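# Fully open the incubator's outer and glass doors

## Task

Swing the incubator's outer door and then the inner glass door completely open so both stay open without the robot holding them. Fail conditions: any flask reaching the floor, either door being slammed open or shut, or the robot toppling or finishing tilted. At the end the gripper must have released and the robot must have moved away.

## Robot and tools

ROBOT. TidyBot++: a 0.54 m long, 0.50 m wide, 0.38 m tall base on four powered casters, carrying one seven-joint arm with a two-finger gripper. The shoulder sits 0.12 m ahead of the base centre, 0.68 m above the floor. Cameras: base_camera (on the base, facing forward) and wrist_camera (looks along the hand). Arm segments: upper arm 0.42 m, forearm 0.31 m, hand 0.31 m to the reported hand point. The arm starts folded with the hand down; folded, it reaches up to 0.08 m beyond the base front and the elbow stands up to 1.15 m high. A downward-pointing hand reaches at most about 0.94 m high, and only near the base.

FRAMES. Base frame: origin on the floor below the base centre, x forward, y left, z up. hand_pose is reported in it: the point between the finger pads, its z axis running out along the fingers, its y axis the closing direction. The odometry frame is the base frame where the scene began; heading is positive to the left, within -3.142 to 3.142. base_tilt is in degrees, positive when leaning forward or right, with a fixed bias near 1 degree plus noise.

execute_actions(actions, cameras). actions is a list holding one action or none (none just reports state and images). An action may contain:
- base: exactly one relative move, counted from the base position in the latest reported state: translate_m (metres, forward +, -2 to 2), strafe_m (metres, left +, -2 to 2) or rotate_rad (radians, counter-clockwise from above +, -6.3 to 6.3). These are offsets, not poses. A move needing over 8.667 s at its top speed is refused.
- joints: absolute targets keyed by name. joint_1_rad (any angle; positive turns the arm clockwise seen from above, opposite to heading), joint_2_rad shoulder -2.249 to 2.249, joint_3_rad any angle, joint_4_rad elbow -2.579 to 2.579, joint_5_rad any angle, joint_6_rad wrist -2.099 to 2.099, joint_7_rad any angle, all in radians; gripper_pos 0 (open, about 85 mm gap) to 1 (closed). Done-tolerances: 0.039 for joints 1-4, 0.056 for 5-7, 0.03 for the gripper. Free-turning joints take the short way; rotate further in steps below half a turn.
- speeds: caps for this action only, translate_m and strafe_m 0.05 to 0.5 m/s, rotate_rad 0.1 to 1.57 rad/s (maxima are the defaults).
All motions begin together. Each action lasts at most 15 s. Joints you omit may keep pushing to earlier targets. Unknown keys or out-of-range numbers reject the whole call. cameras: list of base_camera, wrist_camera or all; omitted/null means all, [] means none.

ARM GEOMETRY. With joint_1_rad 0, joint_3_rad 3.14, joint_5_rad 0 (near the start), the arm moves in the vertical x-z plane. Tilt from vertical (forward +): upper arm = j2, forearm = j2 - j4, hand = j2 - j4 - j6. Hand offset from shoulder: forward = sum of length*sin(tilt), up = sum of length*cos(tilt). From 3.14, raising joint_3_rad or joint_5_rad swings a bent-forward forearm or hand toward the robot's right. With the hand down, joint_7_rad 1.57 puts the fingers opening left-right. Joint speeds up to 1.39 rad/s (1.22 for joints 5-7).

OTHER TOOLS. wait(seconds 0-10): commands nothing, returns state and images. zoom_image(camera, region [x0,y0,x1,y1] in pixels, top-left origin, at most 504x504) enlarges part of that camera's latest full image. read_manual(section "licences") only returns licence text. finished_scene(scene) ends the scene for good; only call it once both doors are open on their own and the robot has released and backed off.

RESULTS. joint_positions, hand_pose, gripper_pos, base_odometry, base_tilt, motor_effort (percent of maximum, positive toward higher joint values, bracket = peak of last action; biased and noisy), Motor temperatures (one per arm joint), and a pictures line naming the image order. base_status/joint_status: done; off_target (resting away from target, maybe still pushing); contact_stop or time_out (target dropped, holding in place); not_followed or "joint command not followed" with a cause (a self-collision check blocked the arm targets; gripper still acts). on_its_own lists uncommanded motion. A blocked base pushes until timeout and may still say done while short; base contact_stop means something pushed it after arrival. If a result reports a stop, later calls in that same reply are skipped. The robot holds its last command while you think.

GRIPPER. Closing to 1 squeezes with roughly 100 N; done at 1 means empty, off_target means something is held. Closed tips extend 20 mm beyond the hand point.

ACCURACY. Friction leaves joints slightly off target even when done; repeating a target does nothing. Correct by sending last command plus (wanted minus read). hand_pose may err 1-2 cm; trust images. Loads make the arm sag; while holding something never command a joint its read value. Odometry counts wheel turns, so slip looks like travel and drift builds up.

AVOID. Slamming either door, knocking a flask to the floor, and tipping: arm snagged above about 0.8 m while the base drives, or sideways force on a raised hand, can lift wheels; retract the arm or back away to recover. Torque sensors: joints 1-4 fault at 104.5 N m (warning 56.7), joints 5-7 at 51.3 (warning 29.4); a fault freezes arm and gripper for 10 s. ARM HIT means a hard hit on the base or the arm itself; nothing prevents arm-base contact. Motors warn (MOTOR HOT) from 60 °C and fault at 75 °C (OVER-TEMPERATURE FAULT, limit_stop_at_motor_heat; resend the target). Loose objects may occasionally get nudged by outside pushes.

Each tool is called after "Request:" by a JSON object that holds its "op" and its "data".

## Session

Request:
{"op": "execute_actions", "data": {"actions": []}}

Scene clock: 0.00 s.
Motor temperatures (°C, as the motors report them): [34 31 33 30 39 39 44]
base_odometry: x=+0.000 y=+0.000 heading=+0.000 (m, m, rad; odometry frame)
base_tilt: forward=-0.6 right=-0.3 (deg)
base_status: not commanded
joint_positions: joint_1_rad=-0.032 joint_2_rad=-0.352 joint_3_rad=+3.149 joint_4_rad=-2.534 joint_5_rad=-0.027 joint_6_rad=-0.880 joint_7_rad=+1.596 gripper_pos=+0.000
joint_status: not commanded
motor_effort: joint_1_rad=+1 joint_2_rad=-1 joint_3_rad=+0 joint_4_rad=+11 joint_5_rad=+0 joint_6_rad=+0 joint_7_rad=+0 (%)
hand_pose: x=+0.2562 y=+0.0115 z=+0.5863 quat_wxyz=(-0.012, +0.999, +0.017, +0.040) (m; base frame)
pictures: base_camera, wrist_camera
Images, in order (width x height): base_camera 644x364, wrist_camera 644x476.

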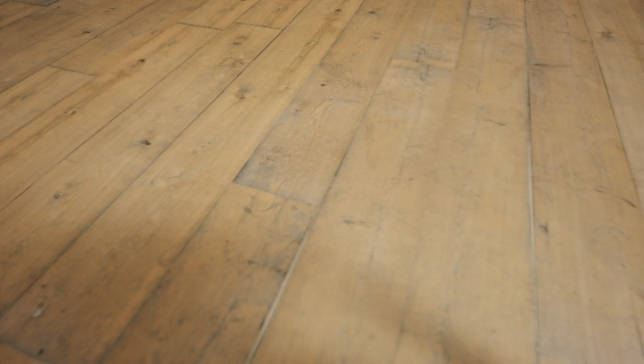

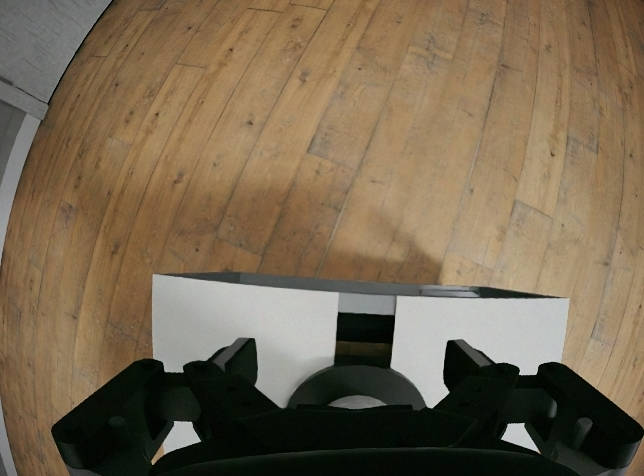

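Request:
{"op": "execute_actions", "data": {"actions": [{"joints":{"joint_6_rad":0.5}}], "cameras": ["wrist_camera"]}}

Request:
{"op": "execute_actions", "data": {"actions": [{"joints":{"joint_1_rad":-0.9}}], "cameras": ["wrist_camera"]}}

Scene clock: 8.20 s.
Motor temperatures (°C, as the motors report them): [34 31 33 30 39 39 44]
base_odometry: x=+0.000 y=+0.000 heading=+0.000 (m, m, rad; odometry frame)
base_tilt: forward=-0.5 right=-0.2 (deg)
base_status: not commanded
joint_positions: joint_1_rad=-0.032 joint_2_rad=-0.352 joint_3_rad=+3.149 joint_4_rad=-2.534 joint_5_rad=-0.027 joint_6_rad=+0.483 joint_7_rad=+1.596 gripper_pos=+0.000
joint_status: all done
motor_effort: joint_1_rad=+1(1) joint_2_rad=-7(7) joint_3_rad=-1(0) joint_4_rad=+16(17) joint_5_rad=+0(0) joint_6_rad=+8(10) joint_7_rad=+0(0) (%)
hand_pose: x=+0.5402 y=+0.0077 z=+0.8566 quat_wxyz=(-0.004, +0.751, +0.005, +0.660) (m; base frame)
pictures: wrist_camera
Images, in order (width x height): wrist_camera 644x476.

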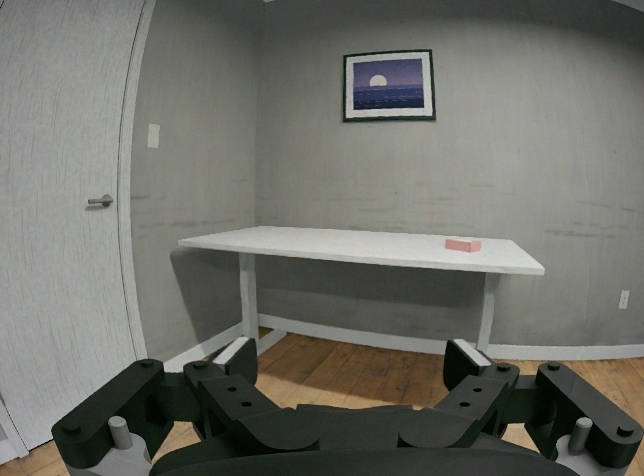

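Scene clock: 10.33 s.
Motor temperatures (°C, as the motors report them): [34 31 33 30 39 39 44]
base_odometry: x=+0.000 y=+0.000 heading=+0.000 (m, m, rad; odometry frame)
base_tilt: forward=-0.6 right=-0.2 (deg)
base_status: not commanded
joint_positions: joint_1_rad=-0.891 joint_2_rad=-0.352 joint_3_rad=+3.149 joint_4_rad=-2.534 joint_5_rad=-0.027 joint_6_rad=+0.483 joint_7_rad=+1.596 gripper_pos=+0.000
joint_status: all done
motor_effort: joint_1_rad=+2(1) joint_2_rad=-7(7) joint_3_rad=+0(1) joint_4_rad=+16(16) joint_5_rad=+0(1) joint_6_rad=+8(9) joint_7_rad=+1(0) (%)
hand_pose: x=+0.3882 y=+0.3240 z=+0.8566 quat_wxyz=(-0.279, +0.681, +0.318, +0.599) (m; base frame)
pictures: wrist_camera
Images, in order (width x height): wrist_camera 644x476.

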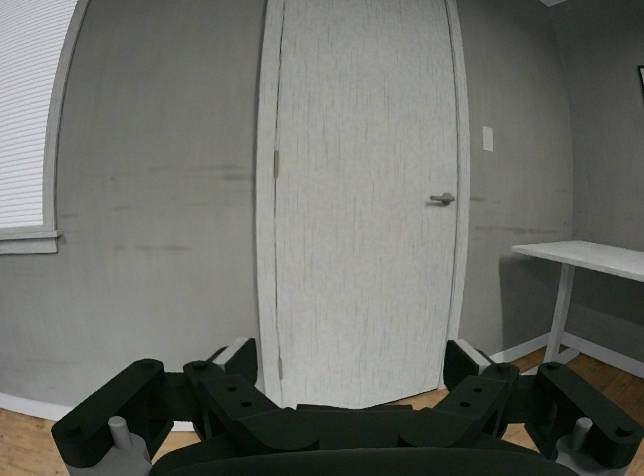

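Look to the right instead.

Request:
{"op": "execute_actions", "data": {"actions": [{"joints":{"joint_1_rad":1.3}}], "cameras": ["wrist_camera"]}}

Request:
{"op": "execute_actions", "data": {"actions": [{"joints":{"joint_1_rad":2.8}}], "cameras": ["wrist_camera"]}}

Scene clock: 17.83 s.
Motor temperatures (°C, as the motors report them): [34 31 33 30 39 39 44]
base_odometry: x=+0.000 y=+0.000 heading=+0.000 (m, m, rad; odometry frame)
base_tilt: forward=-0.6 right=-0.3 (deg)
base_status: not commanded
joint_positions: joint_1_rad=+1.291 joint_2_rad=-0.352 joint_3_rad=+3.149 joint_4_rad=-2.534 joint_5_rad=-0.027 joint_6_rad=+0.483 joint_7_rad=+1.596 gripper_pos=+0.000
joint_status: all done
motor_effort: joint_1_rad=+1(1) joint_2_rad=-7(7) joint_3_rad=+0(0) joint_4_rad=+17(16) joint_5_rad=+0(1) joint_6_rad=+8(9) joint_7_rad=+0(0) (%)
hand_pose: x=+0.2295 y=-0.4065 z=+0.8566 quat_wxyz=(+0.403, +0.596, -0.457, +0.523) (m; base frame)
pictures: wrist_camera
Images, in order (width x height): wrist_camera 644x476.

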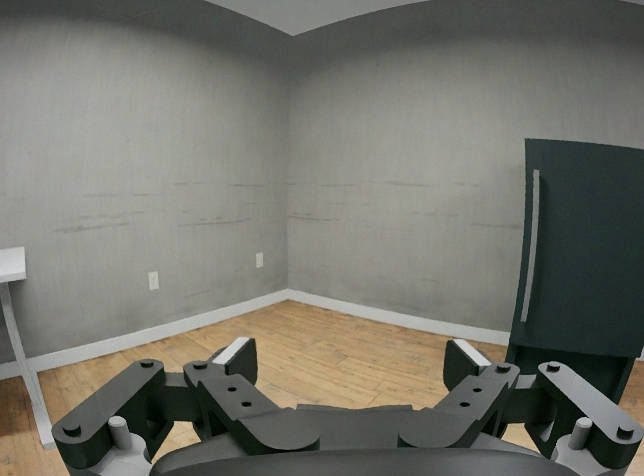

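Scene clock: 20.57 s.
Motor temperatures (°C, as the motors report them): [34 31 33 30 39 39 44]
base_odometry: x=+0.000 y=+0.000 heading=+0.000 (m, m, rad; odometry frame)
base_tilt: forward=-0.6 right=-0.2 (deg)
base_status: not commanded
joint_positions: joint_1_rad=+2.791 joint_2_rad=-0.352 joint_3_rad=+3.149 joint_4_rad=-2.534 joint_5_rad=-0.027 joint_6_rad=+0.483 joint_7_rad=+1.596 gripper_pos=+0.000
joint_status: all done
motor_effort: joint_1_rad=+1(1) joint_2_rad=-6(7) joint_3_rad=+1(1) joint_4_rad=+16(16) joint_5_rad=+0(1) joint_6_rad=+8(9) joint_7_rad=+1(0) (%)
hand_pose: x=-0.2786 y=-0.1390 z=+0.8566 quat_wxyz=(+0.651, +0.124, -0.741, +0.109) (m; base frame)
pictures: wrist_camera
Images, in order (width x height): wrist_camera 644x476.

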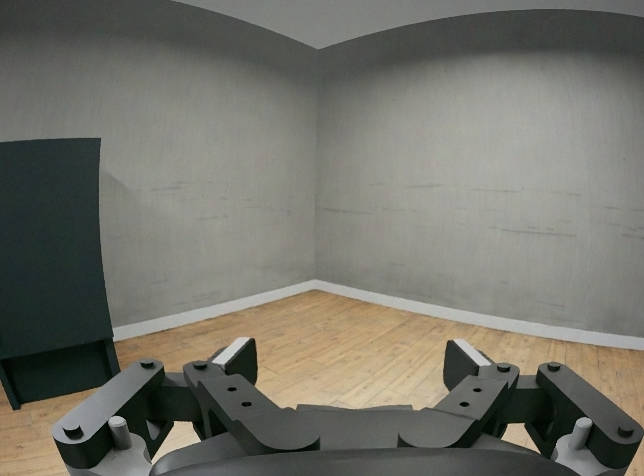

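Request:
{"op": "execute_actions", "data": {"actions": [{"joints":{"joint_1_rad":2.0}}]}}

Scene clock: 24.20 s.
Motor temperatures (°C, as the motors report them): [34 31 33 30 39 39 44]
base_odometry: x=+0.000 y=+0.000 heading=+0.000 (m, m, rad; odometry frame)
base_tilt: forward=-0.6 right=-0.2 (deg)
base_status: not commanded
joint_positions: joint_1_rad=+2.009 joint_2_rad=-0.352 joint_3_rad=+3.149 joint_4_rad=-2.534 joint_5_rad=-0.027 joint_6_rad=+0.483 joint_7_rad=+1.596 gripper_pos=+0.000
joint_status: all done
motor_effort: joint_1_rad=+1(2) joint_2_rad=-7(7) joint_3_rad=-1(1) joint_4_rad=+16(16) joint_5_rad=+0(1) joint_6_rad=+8(9) joint_7_rad=+1(1) (%)
hand_pose: x=-0.0649 y=-0.3790 z=+0.8566 quat_wxyz=(+0.561, +0.397, -0.637, +0.349) (m; base frame)
pictures: base_camera, wrist_camera
Images, in order (width x height): base_camera 644x364, wrist_camera 644x476.

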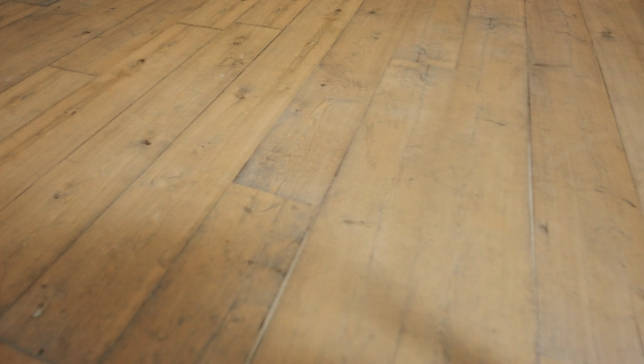

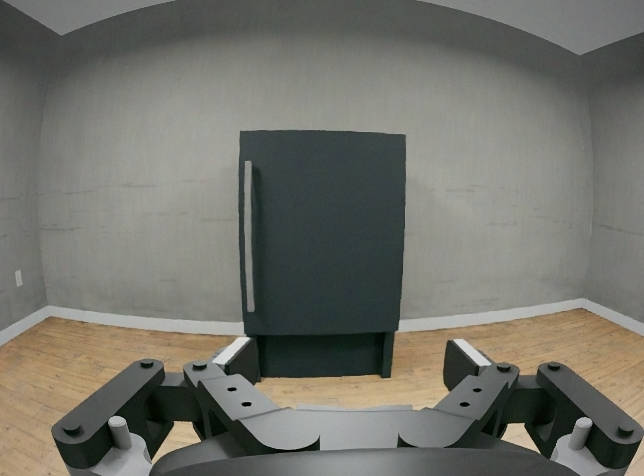

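Request:
{"op": "execute_actions", "data": {"actions": [{"base":{"rotate_rad":-2.07},"joints":{"joint_1_rad":0.0}}]}}

Scene clock: 36.87 s.
Motor temperatures (°C, as the motors report them): [34 31 33 30 39 39 44]
base_odometry: x=+0.000 y=+0.000 heading=-2.069 (m, m, rad; odometry frame)
base_tilt: forward=-0.5 right=-0.3 (deg)
base_status: done
joint_positions: joint_1_rad=+0.008 joint_2_rad=-0.352 joint_3_rad=+3.149 joint_4_rad=-2.534 joint_5_rad=-0.027 joint_6_rad=+0.483 joint_7_rad=+1.596 gripper_pos=+0.000
joint_status: all done
motor_effort: joint_1_rad=+1(0) joint_2_rad=-7(8) joint_3_rad=+0(1) joint_4_rad=+16(16) joint_5_rad=+0(0) joint_6_rad=+8(9) joint_7_rad=+0(0) (%)
hand_pose: x=+0.5401 y=-0.0094 z=+0.8566 quat_wxyz=(+0.009, +0.751, -0.010, +0.660) (m; base frame)
pictures: base_camera, wrist_camera
Images, in order (width x height): base_camera 644x364, wrist_camera 644x476.

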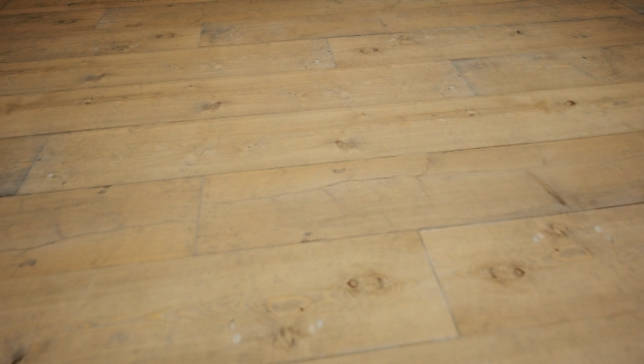

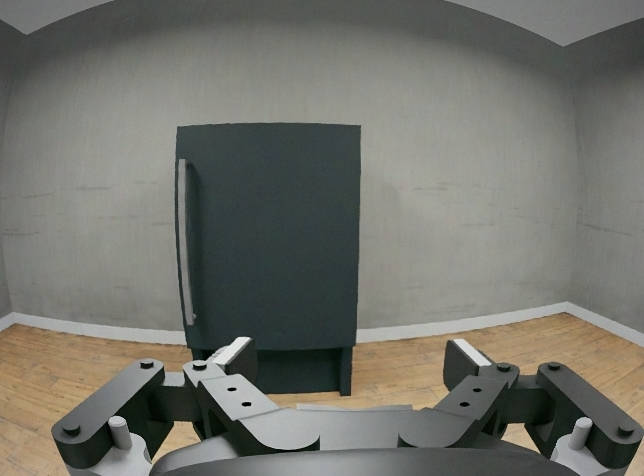

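Request:
{"op": "execute_actions", "data": {"actions": [{"base":{"rotate_rad":0.08},"joints":{"joint_2_rad":0.6,"joint_4_rad":-2.3,"joint_6_rad":1.33,"joint_7_rad":1.57}}], "cameras": []}}

Request:
{"op": "execute_actions", "data": {"actions": [{"base":{"strafe_m":0.45}}]}}

Scene clock: 56.03 s.
Motor temperatures (°C, as the motors report them): [34 31 33 30 39 39 44]
base_odometry: x=+0.000 y=+0.000 heading=-1.990 (m, m, rad; odometry frame)
base_tilt: forward=-0.6 right=-0.3 (deg)
base_status: done
joint_positions: joint_1_rad=+0.004 joint_2_rad=+0.593 joint_3_rad=+3.149 joint_4_rad=-2.323 joint_5_rad=-0.027 joint_6_rad=+1.289 joint_7_rad=+1.596 gripper_pos=+0.000
joint_status: all done
motor_effort: joint_1_rad=+1(2) joint_2_rad=-33(33) joint_3_rad=+0(1) joint_4_rad=+8(16) joint_5_rad=+0(1) joint_6_rad=+8(8) joint_7_rad=+0(1) (%)
hand_pose: x=+0.7351 y=-0.0129 z=+0.7064 quat_wxyz=(+0.021, +0.727, -0.005, +0.686) (m; base frame)
pictures: none
No camera images: the call's "cameras" was empty. Leave "cameras" out to get every camera's image.

Scene clock: 58.30 s.
Motor temperatures (°C, as the motors report them): [34 32 33 30 39 39 44]
base_odometry: x=+0.411 y=-0.184 heading=-1.991 (m, m, rad; odometry frame)
base_tilt: forward=-0.5 right=-0.3 (deg)
base_status: done
joint_positions: joint_1_rad=-0.004 joint_2_rad=+0.593 joint_3_rad=+3.149 joint_4_rad=-2.323 joint_5_rad=-0.027 joint_6_rad=+1.289 joint_7_rad=+1.596 gripper_pos=+0.000
joint_status: not commanded
motor_effort: joint_1_rad=+1(3) joint_2_rad=-32(33) joint_3_rad=+0(3) joint_4_rad=+8(8) joint_5_rad=+0(1) joint_6_rad=+9(8) joint_7_rad=+1(1) (%)
hand_pose: x=+0.7352 y=-0.0077 z=+0.7064 quat_wxyz=(+0.018, +0.727, -0.002, +0.686) (m; base frame)
pictures: base_camera, wrist_camera
Images, in order (width x height): base_camera 644x364, wrist_camera 644x476.

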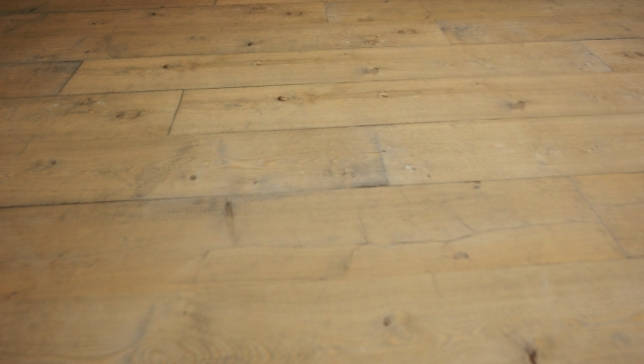

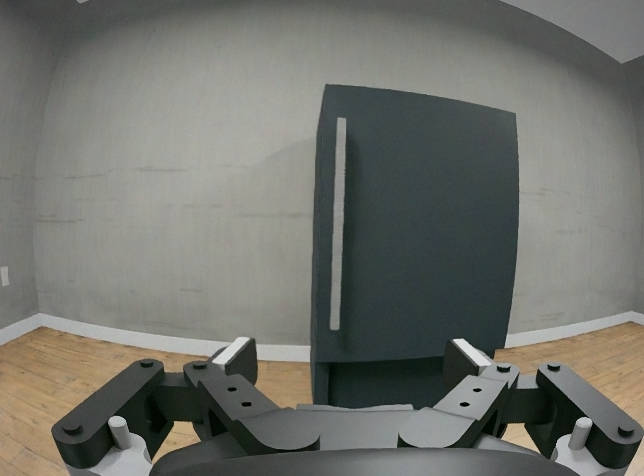

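Request:
{"op": "execute_actions", "data": {"actions": [{"base":{"translate_m":0.4}}]}}

Scene clock: 65.43 s.
Motor temperatures (°C, as the motors report them): [34 32 33 30 39 39 44]
base_odometry: x=+0.248 y=-0.550 heading=-1.990 (m, m, rad; odometry frame)
base_tilt: forward=-0.5 right=-0.2 (deg)
base_status: done
joint_positions: joint_1_rad=-0.004 joint_2_rad=+0.596 joint_3_rad=+3.149 joint_4_rad=-2.315 joint_5_rad=-0.027 joint_6_rad=+1.291 joint_7_rad=+1.596 gripper_pos=+0.000
joint_status: not commanded
motor_effort: joint_1_rad=+1(0) joint_2_rad=-32(35) joint_3_rad=-1(2) joint_4_rad=+7(8) joint_5_rad=+0(1) joint_6_rad=+8(9) joint_7_rad=+0(1) (%)
hand_pose: x=+0.7380 y=-0.0078 z=+0.7085 quat_wxyz=(+0.018, +0.724, -0.002, +0.689) (m; base frame)
pictures: base_camera, wrist_camera
Images, in order (width x height): base_camera 644x364, wrist_camera 644x476.

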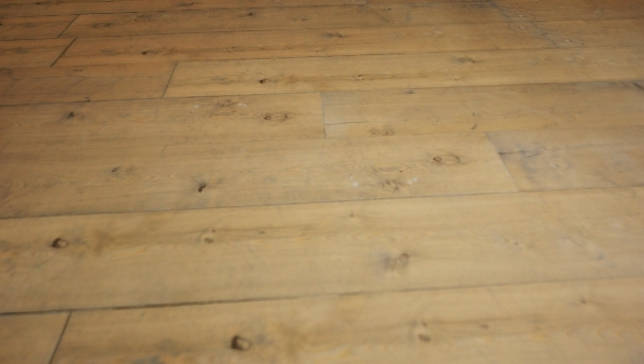

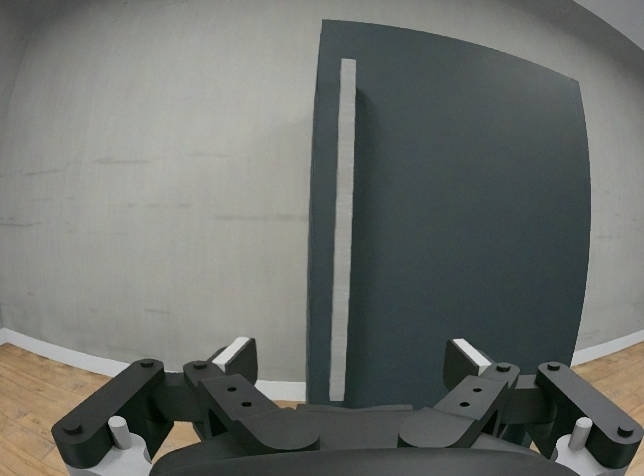

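Request:
{"op": "execute_actions", "data": {"actions": [{"base":{"translate_m":0.27}}]}}

Scene clock: 72.70 s.
Motor temperatures (°C, as the motors report them): [34 32 33 30 39 39 44]
base_odometry: x=+0.138 y=-0.797 heading=-1.990 (m, m, rad; odometry frame)
base_tilt: forward=-0.5 right=-0.2 (deg)
base_status: done
joint_positions: joint_1_rad=-0.004 joint_2_rad=+0.598 joint_3_rad=+3.149 joint_4_rad=-2.312 joint_5_rad=-0.027 joint_6_rad=+1.291 joint_7_rad=+1.596 gripper_pos=+0.000
joint_status: not commanded
motor_effort: joint_1_rad=+1(3) joint_2_rad=-32(35) joint_3_rad=-1(2) joint_4_rad=+8(9) joint_5_rad=+0(1) joint_6_rad=+8(9) joint_7_rad=+0(1) (%)
hand_pose: x=+0.7390 y=-0.0078 z=+0.7089 quat_wxyz=(+0.018, +0.724, -0.002, +0.690) (m; base frame)
pictures: base_camera, wrist_camera
Images, in order (width x height): base_camera 644x364, wrist_camera 644x476.

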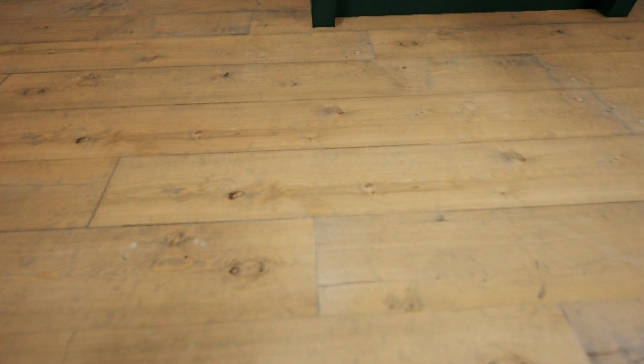

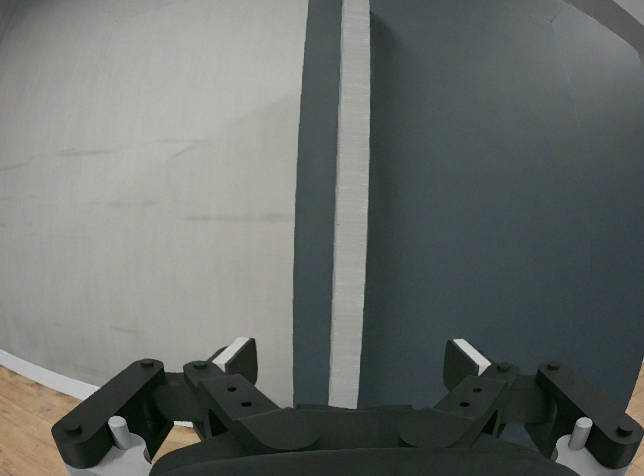

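Request:
{"op": "execute_actions", "data": {"actions": [{"base":{"translate_m":0.14,"x":0}}]}}

Request:
{"op": "execute_actions", "data": {"actions": [{"base":{"translate_m":0.14},"speeds":{"translate_m":0.15}}]}}


Scene clock: 80.53 s.
Motor temperatures (°C, as the motors report them): [34 32 33 30 39 39 44]
base_odometry: x=+0.082 y=-0.925 heading=-1.989 (m, m, rad; odometry frame)
base_tilt: forward=-0.5 right=-0.2 (deg)
base_status: done
joint_positions: joint_1_rad=-0.004 joint_2_rad=+0.598 joint_3_rad=+3.149 joint_4_rad=-2.312 joint_5_rad=-0.027 joint_6_rad=+1.292 joint_7_rad=+1.596 gripper_pos=+0.000
joint_status: not commanded
motor_effort: joint_1_rad=+1(3) joint_2_rad=-32(35) joint_3_rad=-1(2) joint_4_rad=+8(8) joint_5_rad=+0(1) joint_6_rad=+9(9) joint_7_rad=+0(1) (%)
hand_pose: x=+0.7391 y=-0.0079 z=+0.7091 quat_wxyz=(+0.018, +0.723, -0.002, +0.690) (m; base frame)
pictures: base_camera, wrist_camera
Images, in order (width x height): base_camera 644x364, wrist_camera 644x476.

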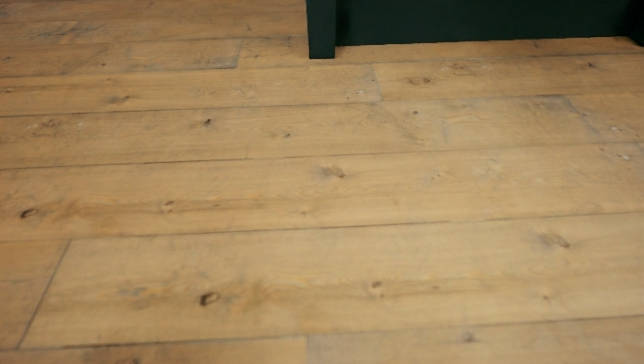

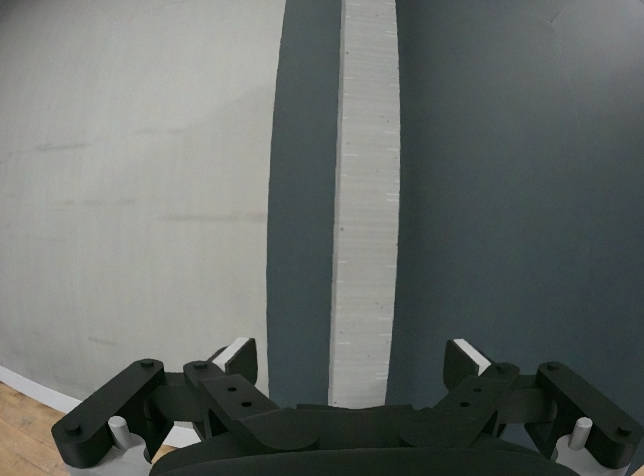

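Request:
{"op": "execute_actions", "data": {"actions": [{"base":{"translate_m":0.045},"speeds":{"translate_m":0.08}}]}}

Scene clock: 86.07 s.
Motor temperatures (°C, as the motors report them): [34 32 33 30 39 39 44]
base_odometry: x=+0.064 y=-0.966 heading=-1.989 (m, m, rad; odometry frame)
base_tilt: forward=-0.5 right=-0.3 (deg)
base_status: done
joint_positions: joint_1_rad=-0.004 joint_2_rad=+0.598 joint_3_rad=+3.149 joint_4_rad=-2.311 joint_5_rad=-0.027 joint_6_rad=+1.292 joint_7_rad=+1.596 gripper_pos=+0.000
joint_status: not commanded
motor_effort: joint_1_rad=+1(3) joint_2_rad=-32(35) joint_3_rad=+0(2) joint_4_rad=+8(9) joint_5_rad=+0(1) joint_6_rad=+9(9) joint_7_rad=+1(0) (%)
hand_pose: x=+0.7392 y=-0.0079 z=+0.7091 quat_wxyz=(+0.018, +0.723, -0.002, +0.690) (m; base frame)
pictures: base_camera, wrist_camera
Images, in order (width x height): base_camera 644x364, wrist_camera 644x476.

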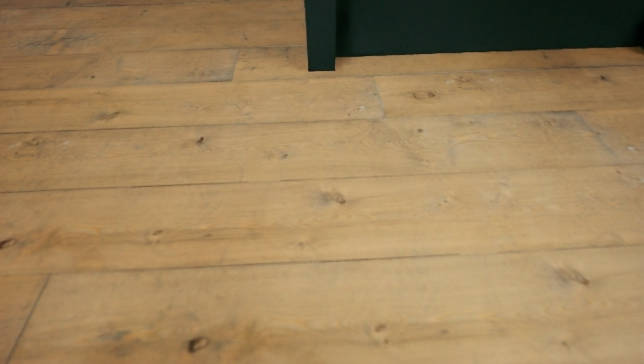

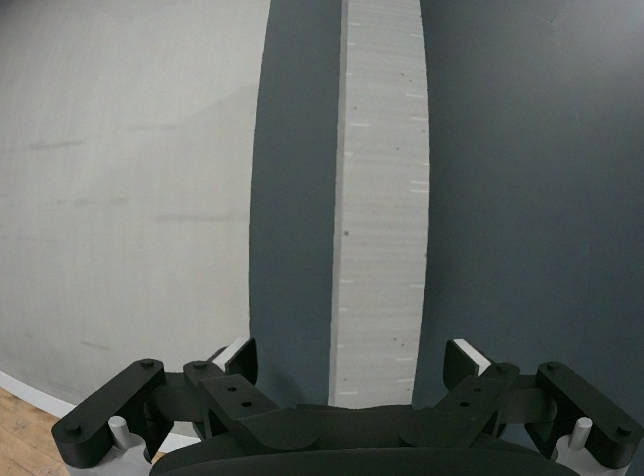

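Request:
{"op": "execute_actions", "data": {"actions": [{"base":{"strafe_m":-0.012},"speeds":{"strafe_m":0.05}}], "cameras": []}}

Request:
{"op": "execute_actions", "data": {"actions": [{"base":{"translate_m":0.03},"speeds":{"translate_m":0.05}}], "cameras": ["wrist_camera"]}}

Request:
{"op": "execute_actions", "data": {"actions": [{"joints":{"gripper_pos":0.5}}], "cameras": ["wrist_camera"]}}

Scene clock: 92.57 s.
Motor temperatures (°C, as the motors report them): [34 32 33 30 39 39 44]
base_odometry: x=+0.053 y=-0.961 heading=-1.988 (m, m, rad; odometry frame)
base_tilt: forward=-0.5 right=-0.2 (deg)
base_status: done
joint_positions: joint_1_rad=-0.001 joint_2_rad=+0.598 joint_3_rad=+3.149 joint_4_rad=-2.311 joint_5_rad=-0.027 joint_6_rad=+1.292 joint_7_rad=+1.596 gripper_pos=+0.000
joint_status: not commanded
motor_effort: joint_1_rad=+1(5) joint_2_rad=-33(33) joint_3_rad=-1(2) joint_4_rad=+7(8) joint_5_rad=+0(1) joint_6_rad=+8(9) joint_7_rad=+0(1) (%)
hand_pose: x=+0.7391 y=-0.0098 z=+0.7091 quat_wxyz=(+0.019, +0.723, -0.003, +0.690) (m; base frame)
pictures: none
No camera images: the call's "cameras" was empty. Leave "cameras" out to get every camera's image.

Scene clock: 93.70 s.
Motor temperatures (°C, as the motors report them): [34 32 33 30 39 39 44]
base_odometry: x=+0.040 y=-0.989 heading=-1.989 (m, m, rad; odometry frame)
base_tilt: forward=-0.5 right=-0.2 (deg)
base_status: done
joint_positions: joint_1_rad=-0.001 joint_2_rad=+0.577 joint_3_rad=+3.149 joint_4_rad=-2.360 joint_5_rad=-0.027 joint_6_rad=+1.307 joint_7_rad=+1.596 gripper_pos=+0.000
joint_status: not commanded
motor_effort: joint_1_rad=+1(5) joint_2_rad=-27(34) joint_3_rad=-1(2) joint_4_rad=+18(21) joint_5_rad=+0(2) joint_6_rad=+7(9) joint_7_rad=+1(1) (%)
hand_pose: x=+0.7230 y=-0.0097 z=+0.7083 quat_wxyz=(+0.019, +0.728, -0.003, +0.686) (m; base frame)
pictures: wrist_camera
Images, in order (width x height): wrist_camera 644x476.

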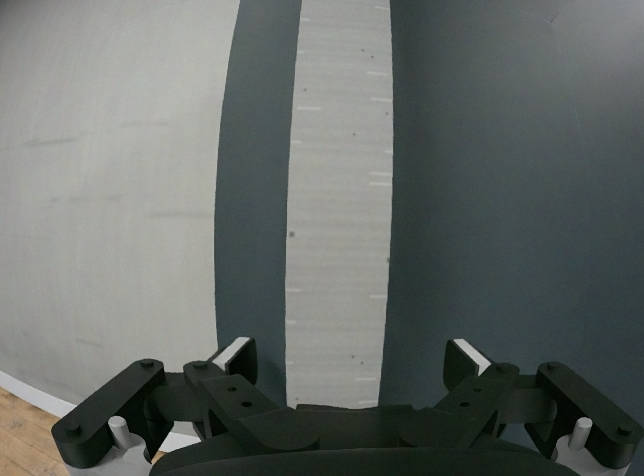

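Scene clock: 94.53 s.
Motor temperatures (°C, as the motors report them): [34 32 33 30 39 39 44]
base_odometry: x=+0.041 y=-0.988 heading=-1.988 (m, m, rad; odometry frame)
base_tilt: forward=-0.6 right=-0.3 (deg)
base_status: not commanded
joint_positions: joint_1_rad=-0.006 joint_2_rad=+0.576 joint_3_rad=+3.149 joint_4_rad=-2.363 joint_5_rad=-0.023 joint_6_rad=+1.309 joint_7_rad=+1.596 gripper_pos=+0.499
joint_status: all done
motor_effort: joint_1_rad=+4(5) joint_2_rad=-26(28) joint_3_rad=+2(3) joint_4_rad=+18(23) joint_5_rad=-2(4) joint_6_rad=+7(8) joint_7_rad=+1(1) (%)
hand_pose: x=+0.7220 y=-0.0053 z=+0.7082 quat_wxyz=(+0.016, +0.728, +0.001, +0.686) (m; base frame)
pictures: wrist_camera
Images, in order (width x height): wrist_camera 644x476.

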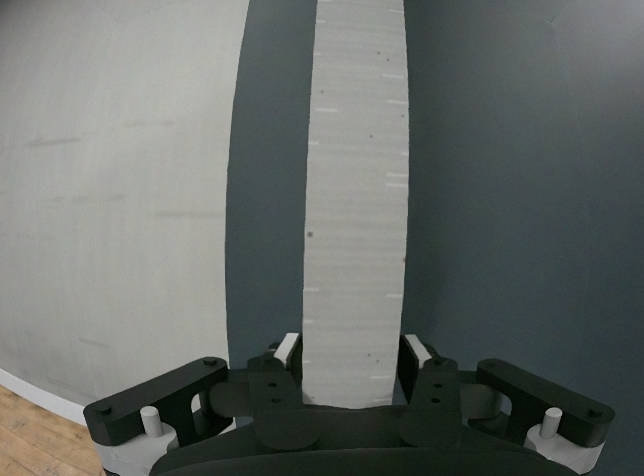

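Request:
{"op": "execute_actions", "data": {"actions": [{"base":{"translate_m":-0.012},"joints":{"gripper_pos":1.0},"speeds":{"translate_m":0.05}}], "cameras": ["wrist_camera"]}}

Request:
{"op": "execute_actions", "data": {"actions": [{"base":{"translate_m":-0.08},"speeds":{"translate_m":0.05}}]}}

Scene clock: 100.33 s.
Motor temperatures (°C, as the motors report them): [34 32 33 30 39 39 44]
base_odometry: x=+0.046 y=-0.977 heading=-1.988 (m, m, rad; odometry frame)
base_tilt: forward=-0.5 right=-0.3 (deg)
base_status: done
joint_positions: joint_1_rad=-0.008 joint_2_rad=+0.594 joint_3_rad=+3.148 joint_4_rad=-2.332 joint_5_rad=-0.020 joint_6_rad=+1.309 joint_7_rad=+1.585 gripper_pos=+0.678
joint_status: gripper_pos off_target (ended at +0.678, target +1.000)
motor_effort: joint_1_rad=+2(6) joint_2_rad=-31(36) joint_3_rad=-1(3) joint_4_rad=+14(19) joint_5_rad=-1(4) joint_6_rad=+10(13) joint_7_rad=-3(8) (%)
hand_pose: x=+0.7329 y=-0.0031 z=+0.7091 quat_wxyz=(+0.011, +0.723, -0.001, +0.691) (m; base frame)
pictures: wrist_camera
Images, in order (width x height): wrist_camera 644x476.

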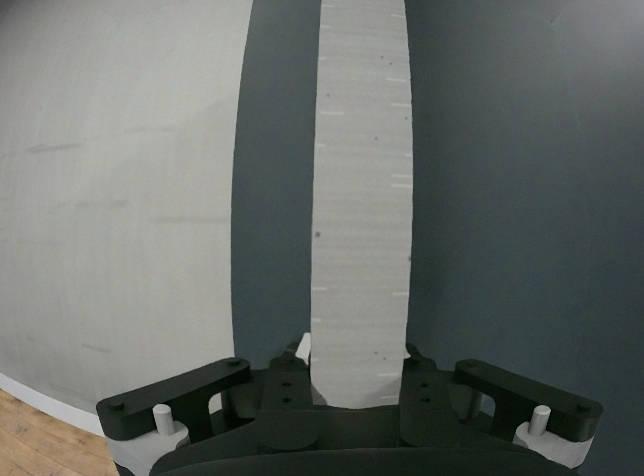

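Scene clock: 102.40 s.
Motor temperatures (°C, as the motors report them): [34 32 33 30 39 39 44]
base_odometry: x=+0.078 y=-0.904 heading=-1.988 (m, m, rad; odometry frame)
base_tilt: forward=-0.5 right=-0.2 (deg)
base_status: done
joint_positions: joint_1_rad=+0.023 joint_2_rad=+0.617 joint_3_rad=+3.149 joint_4_rad=-2.289 joint_5_rad=-0.019 joint_6_rad=+1.305 joint_7_rad=+1.579 gripper_pos=+0.682
joint_status: not commanded
motor_effort: joint_1_rad=-4(6) joint_2_rad=-36(45) joint_3_rad=-3(6) joint_4_rad=+2(13) joint_5_rad=-4(4) joint_6_rad=+11(19) joint_7_rad=+4(5) (%)
hand_pose: x=+0.7465 y=-0.0228 z=+0.7101 quat_wxyz=(+0.020, +0.717, -0.014, +0.696) (m; base frame)
pictures: base_camera, wrist_camera
Images, in order (width x height): base_camera 644x364, wrist_camera 644x476.

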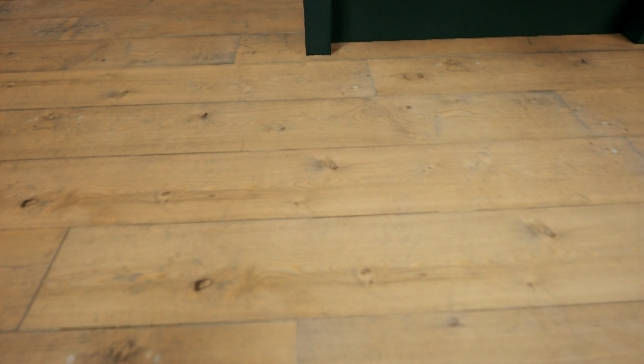

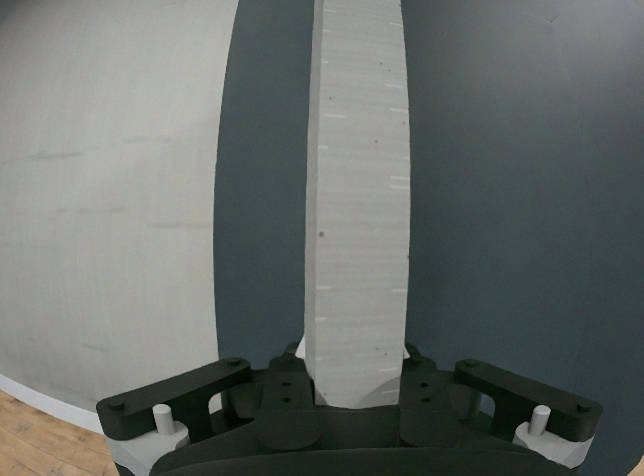

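Request:
{"op": "execute_actions", "data": {"actions": [{"base":{"translate_m":-0.10},"speeds":{"translate_m":0.06}}], "cameras": []}}

Request:
{"op": "execute_actions", "data": {"actions": [{"base":{"strafe_m":-0.025},"speeds":{"strafe_m":0.05}}], "cameras": []}}

Request:
{"op": "execute_actions", "data": {"actions": [{"base":{"translate_m":-0.09},"speeds":{"translate_m":0.06}}]}}

Scene clock: 119.10 s.
Motor temperatures (°C, as the motors report them): [34 32 33 30 39 39 44]
base_odometry: x=+0.118 y=-0.814 heading=-1.988 (m, m, rad; odometry frame)
base_tilt: forward=-0.5 right=-0.2 (deg)
base_status: done
joint_positions: joint_1_rad=+0.069 joint_2_rad=+0.645 joint_3_rad=+3.171 joint_4_rad=-2.225 joint_5_rad=+0.028 joint_6_rad=+1.289 joint_7_rad=+1.556 gripper_pos=+0.682
joint_status: not commanded
motor_effort: joint_1_rad=-13(14) joint_2_rad=-44(47) joint_3_rad=-9(11) joint_4_rad=-9(10) joint_5_rad=-10(11) joint_6_rad=+20(21) joint_7_rad=+8(9) (%)
hand_pose: x=+0.7658 y=-0.0495 z=+0.7112 quat_wxyz=(+0.027, +0.711, -0.020, +0.702) (m; base frame)
pictures: none
No camera images: the call's "cameras" was empty. Leave "cameras" out to get every camera's image.

Scene clock: 120.03 s.
Motor temperatures (°C, as the motors report them): [34 32 33 30 39 39 44]
base_odometry: x=+0.095 y=-0.803 heading=-1.988 (m, m, rad; odometry frame)
base_tilt: forward=-0.5 right=-0.3 (deg)
base_status: done
joint_positions: joint_1_rad=+0.021 joint_2_rad=+0.631 joint_3_rad=+3.171 joint_4_rad=-2.255 joint_5_rad=+0.015 joint_6_rad=+1.292 joint_7_rad=+1.555 gripper_pos=+0.682
joint_status: not commanded
motor_effort: joint_1_rad=-4(12) joint_2_rad=-39(45) joint_3_rad=-5(9) joint_4_rad=+1(8) joint_5_rad=-4(13) joint_6_rad=+9(21) joint_7_rad=+1(8) (%)
hand_pose: x=+0.7579 y=-0.0220 z=+0.7103 quat_wxyz=(+0.012, +0.715, -0.009, +0.699) (m; base frame)
pictures: none
No camera images: the call's "cameras" was empty. Leave "cameras" out to get every camera's image.

Scene clock: 122.03 s.
Motor temperatures (°C, as the motors report them): [34 32 33 30 39 39 44]
base_odometry: x=+0.131 y=-0.721 heading=-1.989 (m, m, rad; odometry frame)
base_tilt: forward=-0.5 right=-0.2 (deg)
base_status: done
joint_positions: joint_1_rad=+0.066 joint_2_rad=+0.648 joint_3_rad=+3.179 joint_4_rad=-2.220 joint_5_rad=+0.020 joint_6_rad=+1.285 joint_7_rad=+1.549 gripper_pos=+0.682
joint_status: not commanded
motor_effort: joint_1_rad=-12(14) joint_2_rad=-44(48) joint_3_rad=-10(12) joint_4_rad=-7(11) joint_5_rad=-4(16) joint_6_rad=+15(21) joint_7_rad=+5(9) (%)
hand_pose: x=+0.7673 y=-0.0543 z=+0.7110 quat_wxyz=(+0.029, +0.711, -0.025, +0.702) (m; base frame)
pictures: base_camera, wrist_camera
Images, in order (width x height): base_camera 644x364, wrist_camera 644x476.

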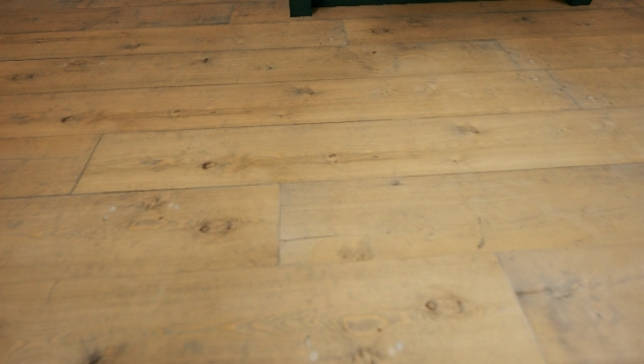

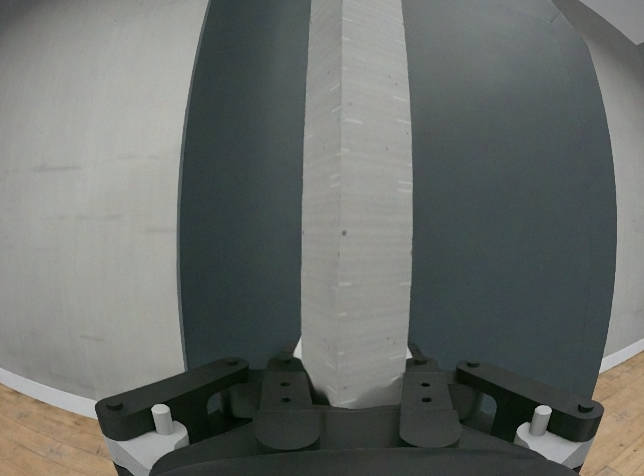

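Request:
{"op": "execute_actions", "data": {"actions": [{"base":{"strafe_m":-0.09},"speeds":{"strafe_m":0.06}}], "cameras": []}}

Request:
{"op": "execute_actions", "data": {"actions": [{"base":{"translate_m":-0.05},"speeds":{"translate_m":0.06}}], "cameras": []}}

Request:
{"op": "execute_actions", "data": {"actions": [{"base":{"strafe_m":-0.08},"speeds":{"strafe_m":0.06}}], "cameras": []}}

Request:
{"op": "execute_actions", "data": {"actions": [{"base":{"translate_m":-0.05},"speeds":{"translate_m":0.06}}]}}

Scene clock: 142.87 s.
Motor temperatures (°C, as the motors report them): [34 32 33 30 39 39 44]
base_odometry: x=+0.049 y=-0.684 heading=-1.989 (m, m, rad; odometry frame)
base_tilt: forward=-0.5 right=-0.2 (deg)
base_status: done
joint_positions: joint_1_rad=-0.036 joint_2_rad=+0.616 joint_3_rad=+3.144 joint_4_rad=-2.293 joint_5_rad=+0.016 joint_6_rad=+1.308 joint_7_rad=+1.564 gripper_pos=+0.682
joint_status: not commanded
motor_effort: joint_1_rad=+8(11) joint_2_rad=-35(45) joint_3_rad=+4(9) joint_4_rad=+8(11) joint_5_rad=-7(9) joint_6_rad=+8(16) joint_7_rad=-2(5) (%)
hand_pose: x=+0.7452 y=+0.0279 z=+0.7098 quat_wxyz=(-0.018, +0.718, +0.017, +0.696) (m; base frame)
pictures: none
No camera images: the call's "cameras" was empty. Leave "cameras" out to get every camera's image.

Scene clock: 144.20 s.
Motor temperatures (°C, as the motors report them): [34 33 33 30 39 39 44]
base_odometry: x=+0.069 y=-0.639 heading=-1.989 (m, m, rad; odometry frame)
base_tilt: forward=-0.5 right=-0.2 (deg)
base_status: done
joint_positions: joint_1_rad=+0.016 joint_2_rad=+0.640 joint_3_rad=+3.145 joint_4_rad=-2.251 joint_5_rad=+0.041 joint_6_rad=+1.308 joint_7_rad=+1.564 gripper_pos=+0.682
joint_status: not commanded
motor_effort: joint_1_rad=-2(8) joint_2_rad=-43(47) joint_3_rad=-3(5) joint_4_rad=-2(7) joint_5_rad=-8(13) joint_6_rad=+14(16) joint_7_rad=+3(3) (%)
hand_pose: x=+0.7594 y=+0.0017 z=+0.7107 quat_wxyz=(-0.005, +0.712, +0.009, +0.703) (m; base frame)
pictures: none
No camera images: the call's "cameras" was empty. Leave "cameras" out to get every camera's image.

Scene clock: 146.00 s.
Motor temperatures (°C, as the motors report them): [34 33 33 30 39 39 44]
base_odometry: x=-0.004 y=-0.606 heading=-1.989 (m, m, rad; odometry frame)
base_tilt: forward=-0.5 right=-0.2 (deg)
base_status: done
joint_positions: joint_1_rad=-0.064 joint_2_rad=+0.605 joint_3_rad=+3.119 joint_4_rad=-2.314 joint_5_rad=+0.034 joint_6_rad=+1.308 joint_7_rad=+1.567 gripper_pos=+0.682
joint_status: not commanded
motor_effort: joint_1_rad=+13(15) joint_2_rad=-32(44) joint_3_rad=+8(10) joint_4_rad=+13(14) joint_5_rad=-9(11) joint_6_rad=+8(15) joint_7_rad=-5(5) (%)
hand_pose: x=+0.7351 y=+0.0626 z=+0.7093 quat_wxyz=(-0.044, +0.720, +0.039, +0.692) (m; base frame)
pictures: none
No camera images: the call's "cameras" was empty. Leave "cameras" out to get every camera's image.

Scene clock: 147.33 s.
Motor temperatures (°C, as the motors report them): [34 33 33 30 39 39 44]
base_odometry: x=+0.016 y=-0.561 heading=-1.989 (m, m, rad; odometry frame)
base_tilt: forward=-0.5 right=-0.2 (deg)
base_status: done
joint_positions: joint_1_rad=-0.008 joint_2_rad=+0.633 joint_3_rad=+3.124 joint_4_rad=-2.265 joint_5_rad=+0.054 joint_6_rad=+1.309 joint_7_rad=+1.568 gripper_pos=+0.682
joint_status: not commanded
motor_effort: joint_1_rad=+2(13) joint_2_rad=-39(43) joint_3_rad=+0(8) joint_4_rad=-1(12) joint_5_rad=-9(14) joint_6_rad=+11(15) joint_7_rad=+1(5) (%)
hand_pose: x=+0.7537 y=+0.0313 z=+0.7103 quat_wxyz=(-0.026, +0.713, +0.026, +0.700) (m; base frame)
pictures: base_camera, wrist_camera
Images, in order (width x height): base_camera 644x364, wrist_camera 644x476.

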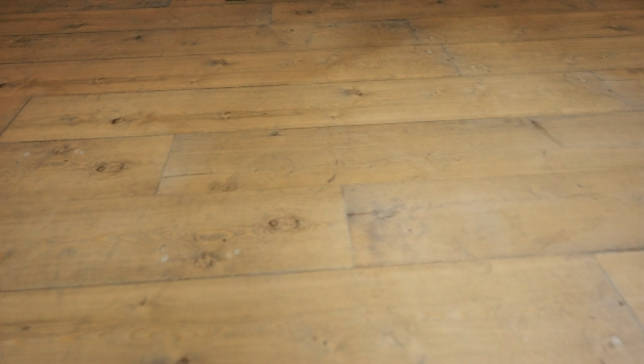

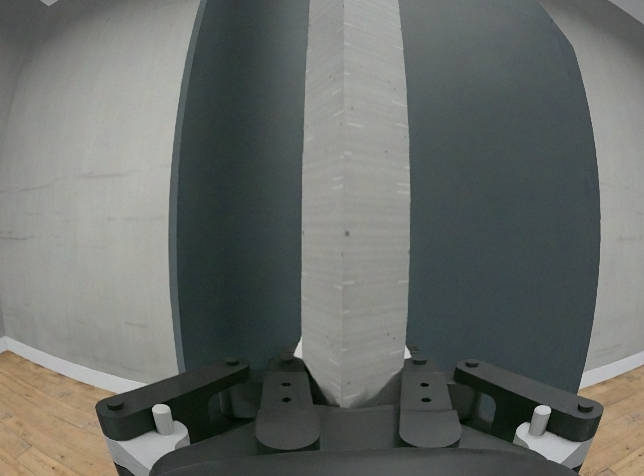

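Request:
{"op": "execute_actions", "data": {"actions": [{"base":{"strafe_m":-0.11},"speeds":{"strafe_m":0.06}}], "cameras": []}}

Request:
{"op": "execute_actions", "data": {"actions": [{"base":{"translate_m":-0.05},"speeds":{"translate_m":0.06}}], "cameras": []}}

Request:
{"op": "execute_actions", "data": {"actions": [{"base":{"strafe_m":-0.1},"speeds":{"strafe_m":0.06}}]}}

Scene clock: 156.23 s.
Motor temperatures (°C, as the motors report them): [34 33 33 30 39 39 44]
base_odometry: x=-0.085 y=-0.516 heading=-1.989 (m, m, rad; odometry frame)
base_tilt: forward=-0.5 right=-0.2 (deg)
base_status: done
joint_positions: joint_1_rad=-0.098 joint_2_rad=+0.588 joint_3_rad=+3.088 joint_4_rad=-2.346 joint_5_rad=+0.052 joint_6_rad=+1.309 joint_7_rad=+1.576 gripper_pos=+0.682
joint_status: not commanded
motor_effort: joint_1_rad=+19(22) joint_2_rad=-28(41) joint_3_rad=+13(16) joint_4_rad=+17(20) joint_5_rad=-14(15) joint_6_rad=+7(12) joint_7_rad=-5(6) (%)
hand_pose: x=+0.7187 y=+0.1024 z=+0.7087 quat_wxyz=(-0.071, +0.722, +0.066, +0.685) (m; base frame)
pictures: none
No camera images: the call's "cameras" was empty. Leave "cameras" out to get every camera's image.

Scene clock: 157.53 s.
Motor temperatures (°C, as the motors report them): [34 33 33 30 39 39 44]
base_odometry: x=-0.065 y=-0.470 heading=-1.989 (m, m, rad; odometry frame)
base_tilt: forward=-0.5 right=-0.3 (deg)
base_status: done
joint_positions: joint_1_rad=-0.038 joint_2_rad=+0.626 joint_3_rad=+3.098 joint_4_rad=-2.281 joint_5_rad=+0.072 joint_6_rad=+1.309 joint_7_rad=+1.577 gripper_pos=+0.682
joint_status: not commanded
motor_effort: joint_1_rad=+8(20) joint_2_rad=-39(42) joint_3_rad=+5(14) joint_4_rad=+3(16) joint_5_rad=-12(17) joint_6_rad=+11(14) joint_7_rad=+1(7) (%)
hand_pose: x=+0.7453 y=+0.0687 z=+0.7100 quat_wxyz=(-0.051, +0.714, +0.051, +0.696) (m; base frame)
pictures: none
No camera images: the call's "cameras" was empty. Leave "cameras" out to get every camera's image.

Scene clock: 159.67 s.
Motor temperatures (°C, as the motors report them): [34 33 33 30 39 39 44]
base_odometry: x=-0.156 y=-0.429 heading=-1.989 (m, m, rad; odometry frame)
base_tilt: forward=-0.5 right=-0.3 (deg)
base_status: done
joint_positions: joint_1_rad=-0.109 joint_2_rad=+0.590 joint_3_rad=+3.079 joint_4_rad=-2.345 joint_5_rad=+0.082 joint_6_rad=+1.310 joint_7_rad=+1.578 gripper_pos=+0.682
joint_status: not commanded
motor_effort: joint_1_rad=+23(25) joint_2_rad=-29(39) joint_3_rad=+15(16) joint_4_rad=+17(20) joint_5_rad=-18(19) joint_6_rad=+7(11) joint_7_rad=-6(7) (%)
hand_pose: x=+0.7149 y=+0.1224 z=+0.7087 quat_wxyz=(-0.087, +0.720, +0.084, +0.683) (m; base frame)
pictures: base_camera, wrist_camera
Images, in order (width x height): base_camera 644x364, wrist_camera 644x476.

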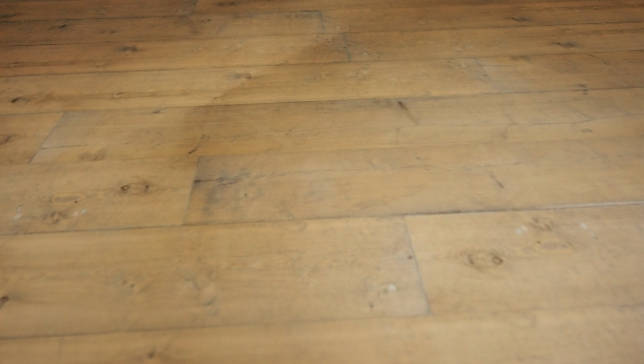

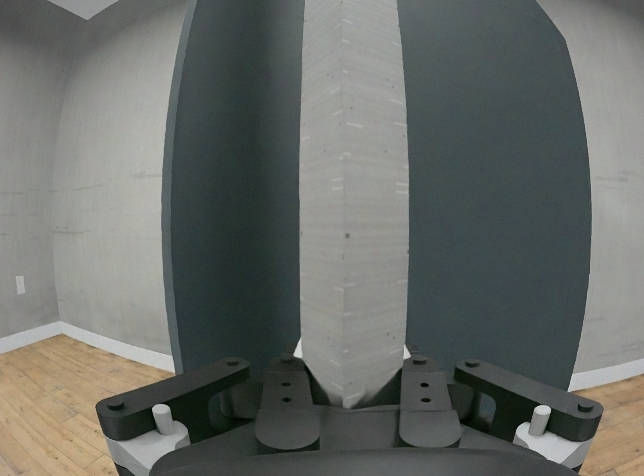

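Request:
{"op": "execute_actions", "data": {"actions": [{"joints":{"joint_1_rad":-0.1,"joint_2_rad":0.59,"joint_3_rad":3.085,"joint_4_rad":-2.34,"joint_5_rad":0.075,"gripper_pos":0.35}}], "cameras": ["wrist_camera"]}}

Request:
{"op": "execute_actions", "data": {"actions": [{"base":{"translate_m":-0.1},"speeds":{"translate_m":0.06}}], "cameras": ["wrist_camera"]}}

Scene clock: 177.10 s.
Motor temperatures (°C, as the motors report them): [34 33 33 30 39 39 44]
base_odometry: x=-0.156 y=-0.429 heading=-1.989 (m, m, rad; odometry frame)
base_tilt: forward=-0.5 right=-0.2 (deg)
base_status: not commanded
joint_positions: joint_1_rad=-0.092 joint_2_rad=+0.590 joint_3_rad=+3.081 joint_4_rad=-2.341 joint_5_rad=+0.079 joint_6_rad=+1.310 joint_7_rad=+1.578 gripper_pos=+0.350
joint_status: all done
motor_effort: joint_1_rad=+1(23) joint_2_rad=-31(33) joint_3_rad=-2(15) joint_4_rad=+7(18) joint_5_rad=+0(19) joint_6_rad=+8(10) joint_7_rad=+1(6) (%)
hand_pose: x=+0.7185 y=+0.1108 z=+0.7098 quat_wxyz=(-0.080, +0.720, +0.076, +0.685) (m; base frame)
pictures: wrist_camera
Images, in order (width x height): wrist_camera 644x476.

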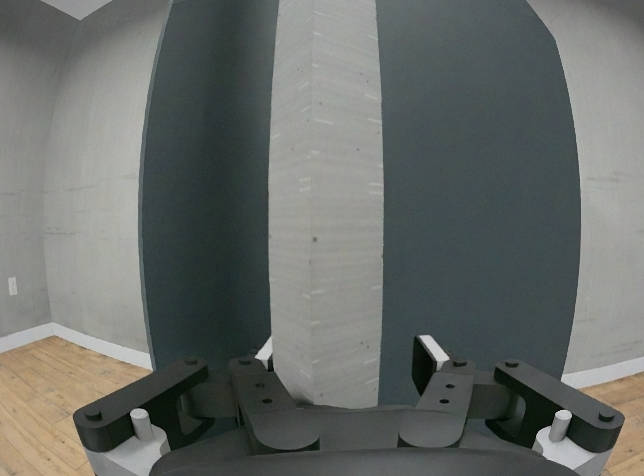

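Scene clock: 179.23 s.
Motor temperatures (°C, as the motors report them): [34 33 33 30 39 39 44]
base_odometry: x=-0.116 y=-0.338 heading=-1.989 (m, m, rad; odometry frame)
base_tilt: forward=-0.5 right=-0.2 (deg)
base_status: done
joint_positions: joint_1_rad=-0.093 joint_2_rad=+0.591 joint_3_rad=+3.081 joint_4_rad=-2.341 joint_5_rad=+0.079 joint_6_rad=+1.310 joint_7_rad=+1.578 gripper_pos=+0.350
joint_status: not commanded
motor_effort: joint_1_rad=+1(2) joint_2_rad=-32(36) joint_3_rad=-2(3) joint_4_rad=+7(8) joint_5_rad=+0(1) joint_6_rad=+9(9) joint_7_rad=+1(0) (%)
hand_pose: x=+0.7185 y=+0.1110 z=+0.7093 quat_wxyz=(-0.080, +0.720, +0.076, +0.685) (m; base frame)
pictures: wrist_camera
Images, in order (width x height): wrist_camera 644x476.

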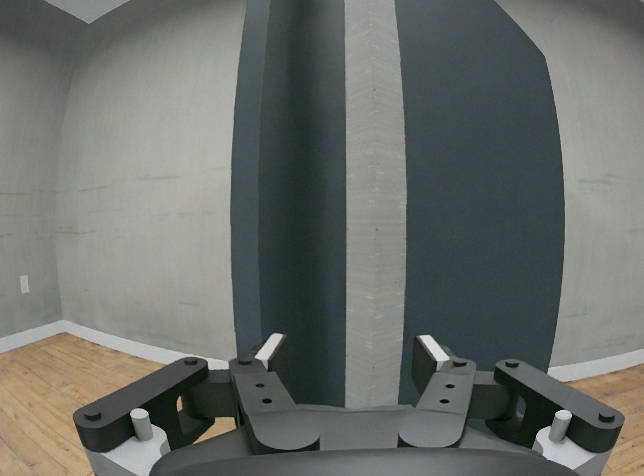

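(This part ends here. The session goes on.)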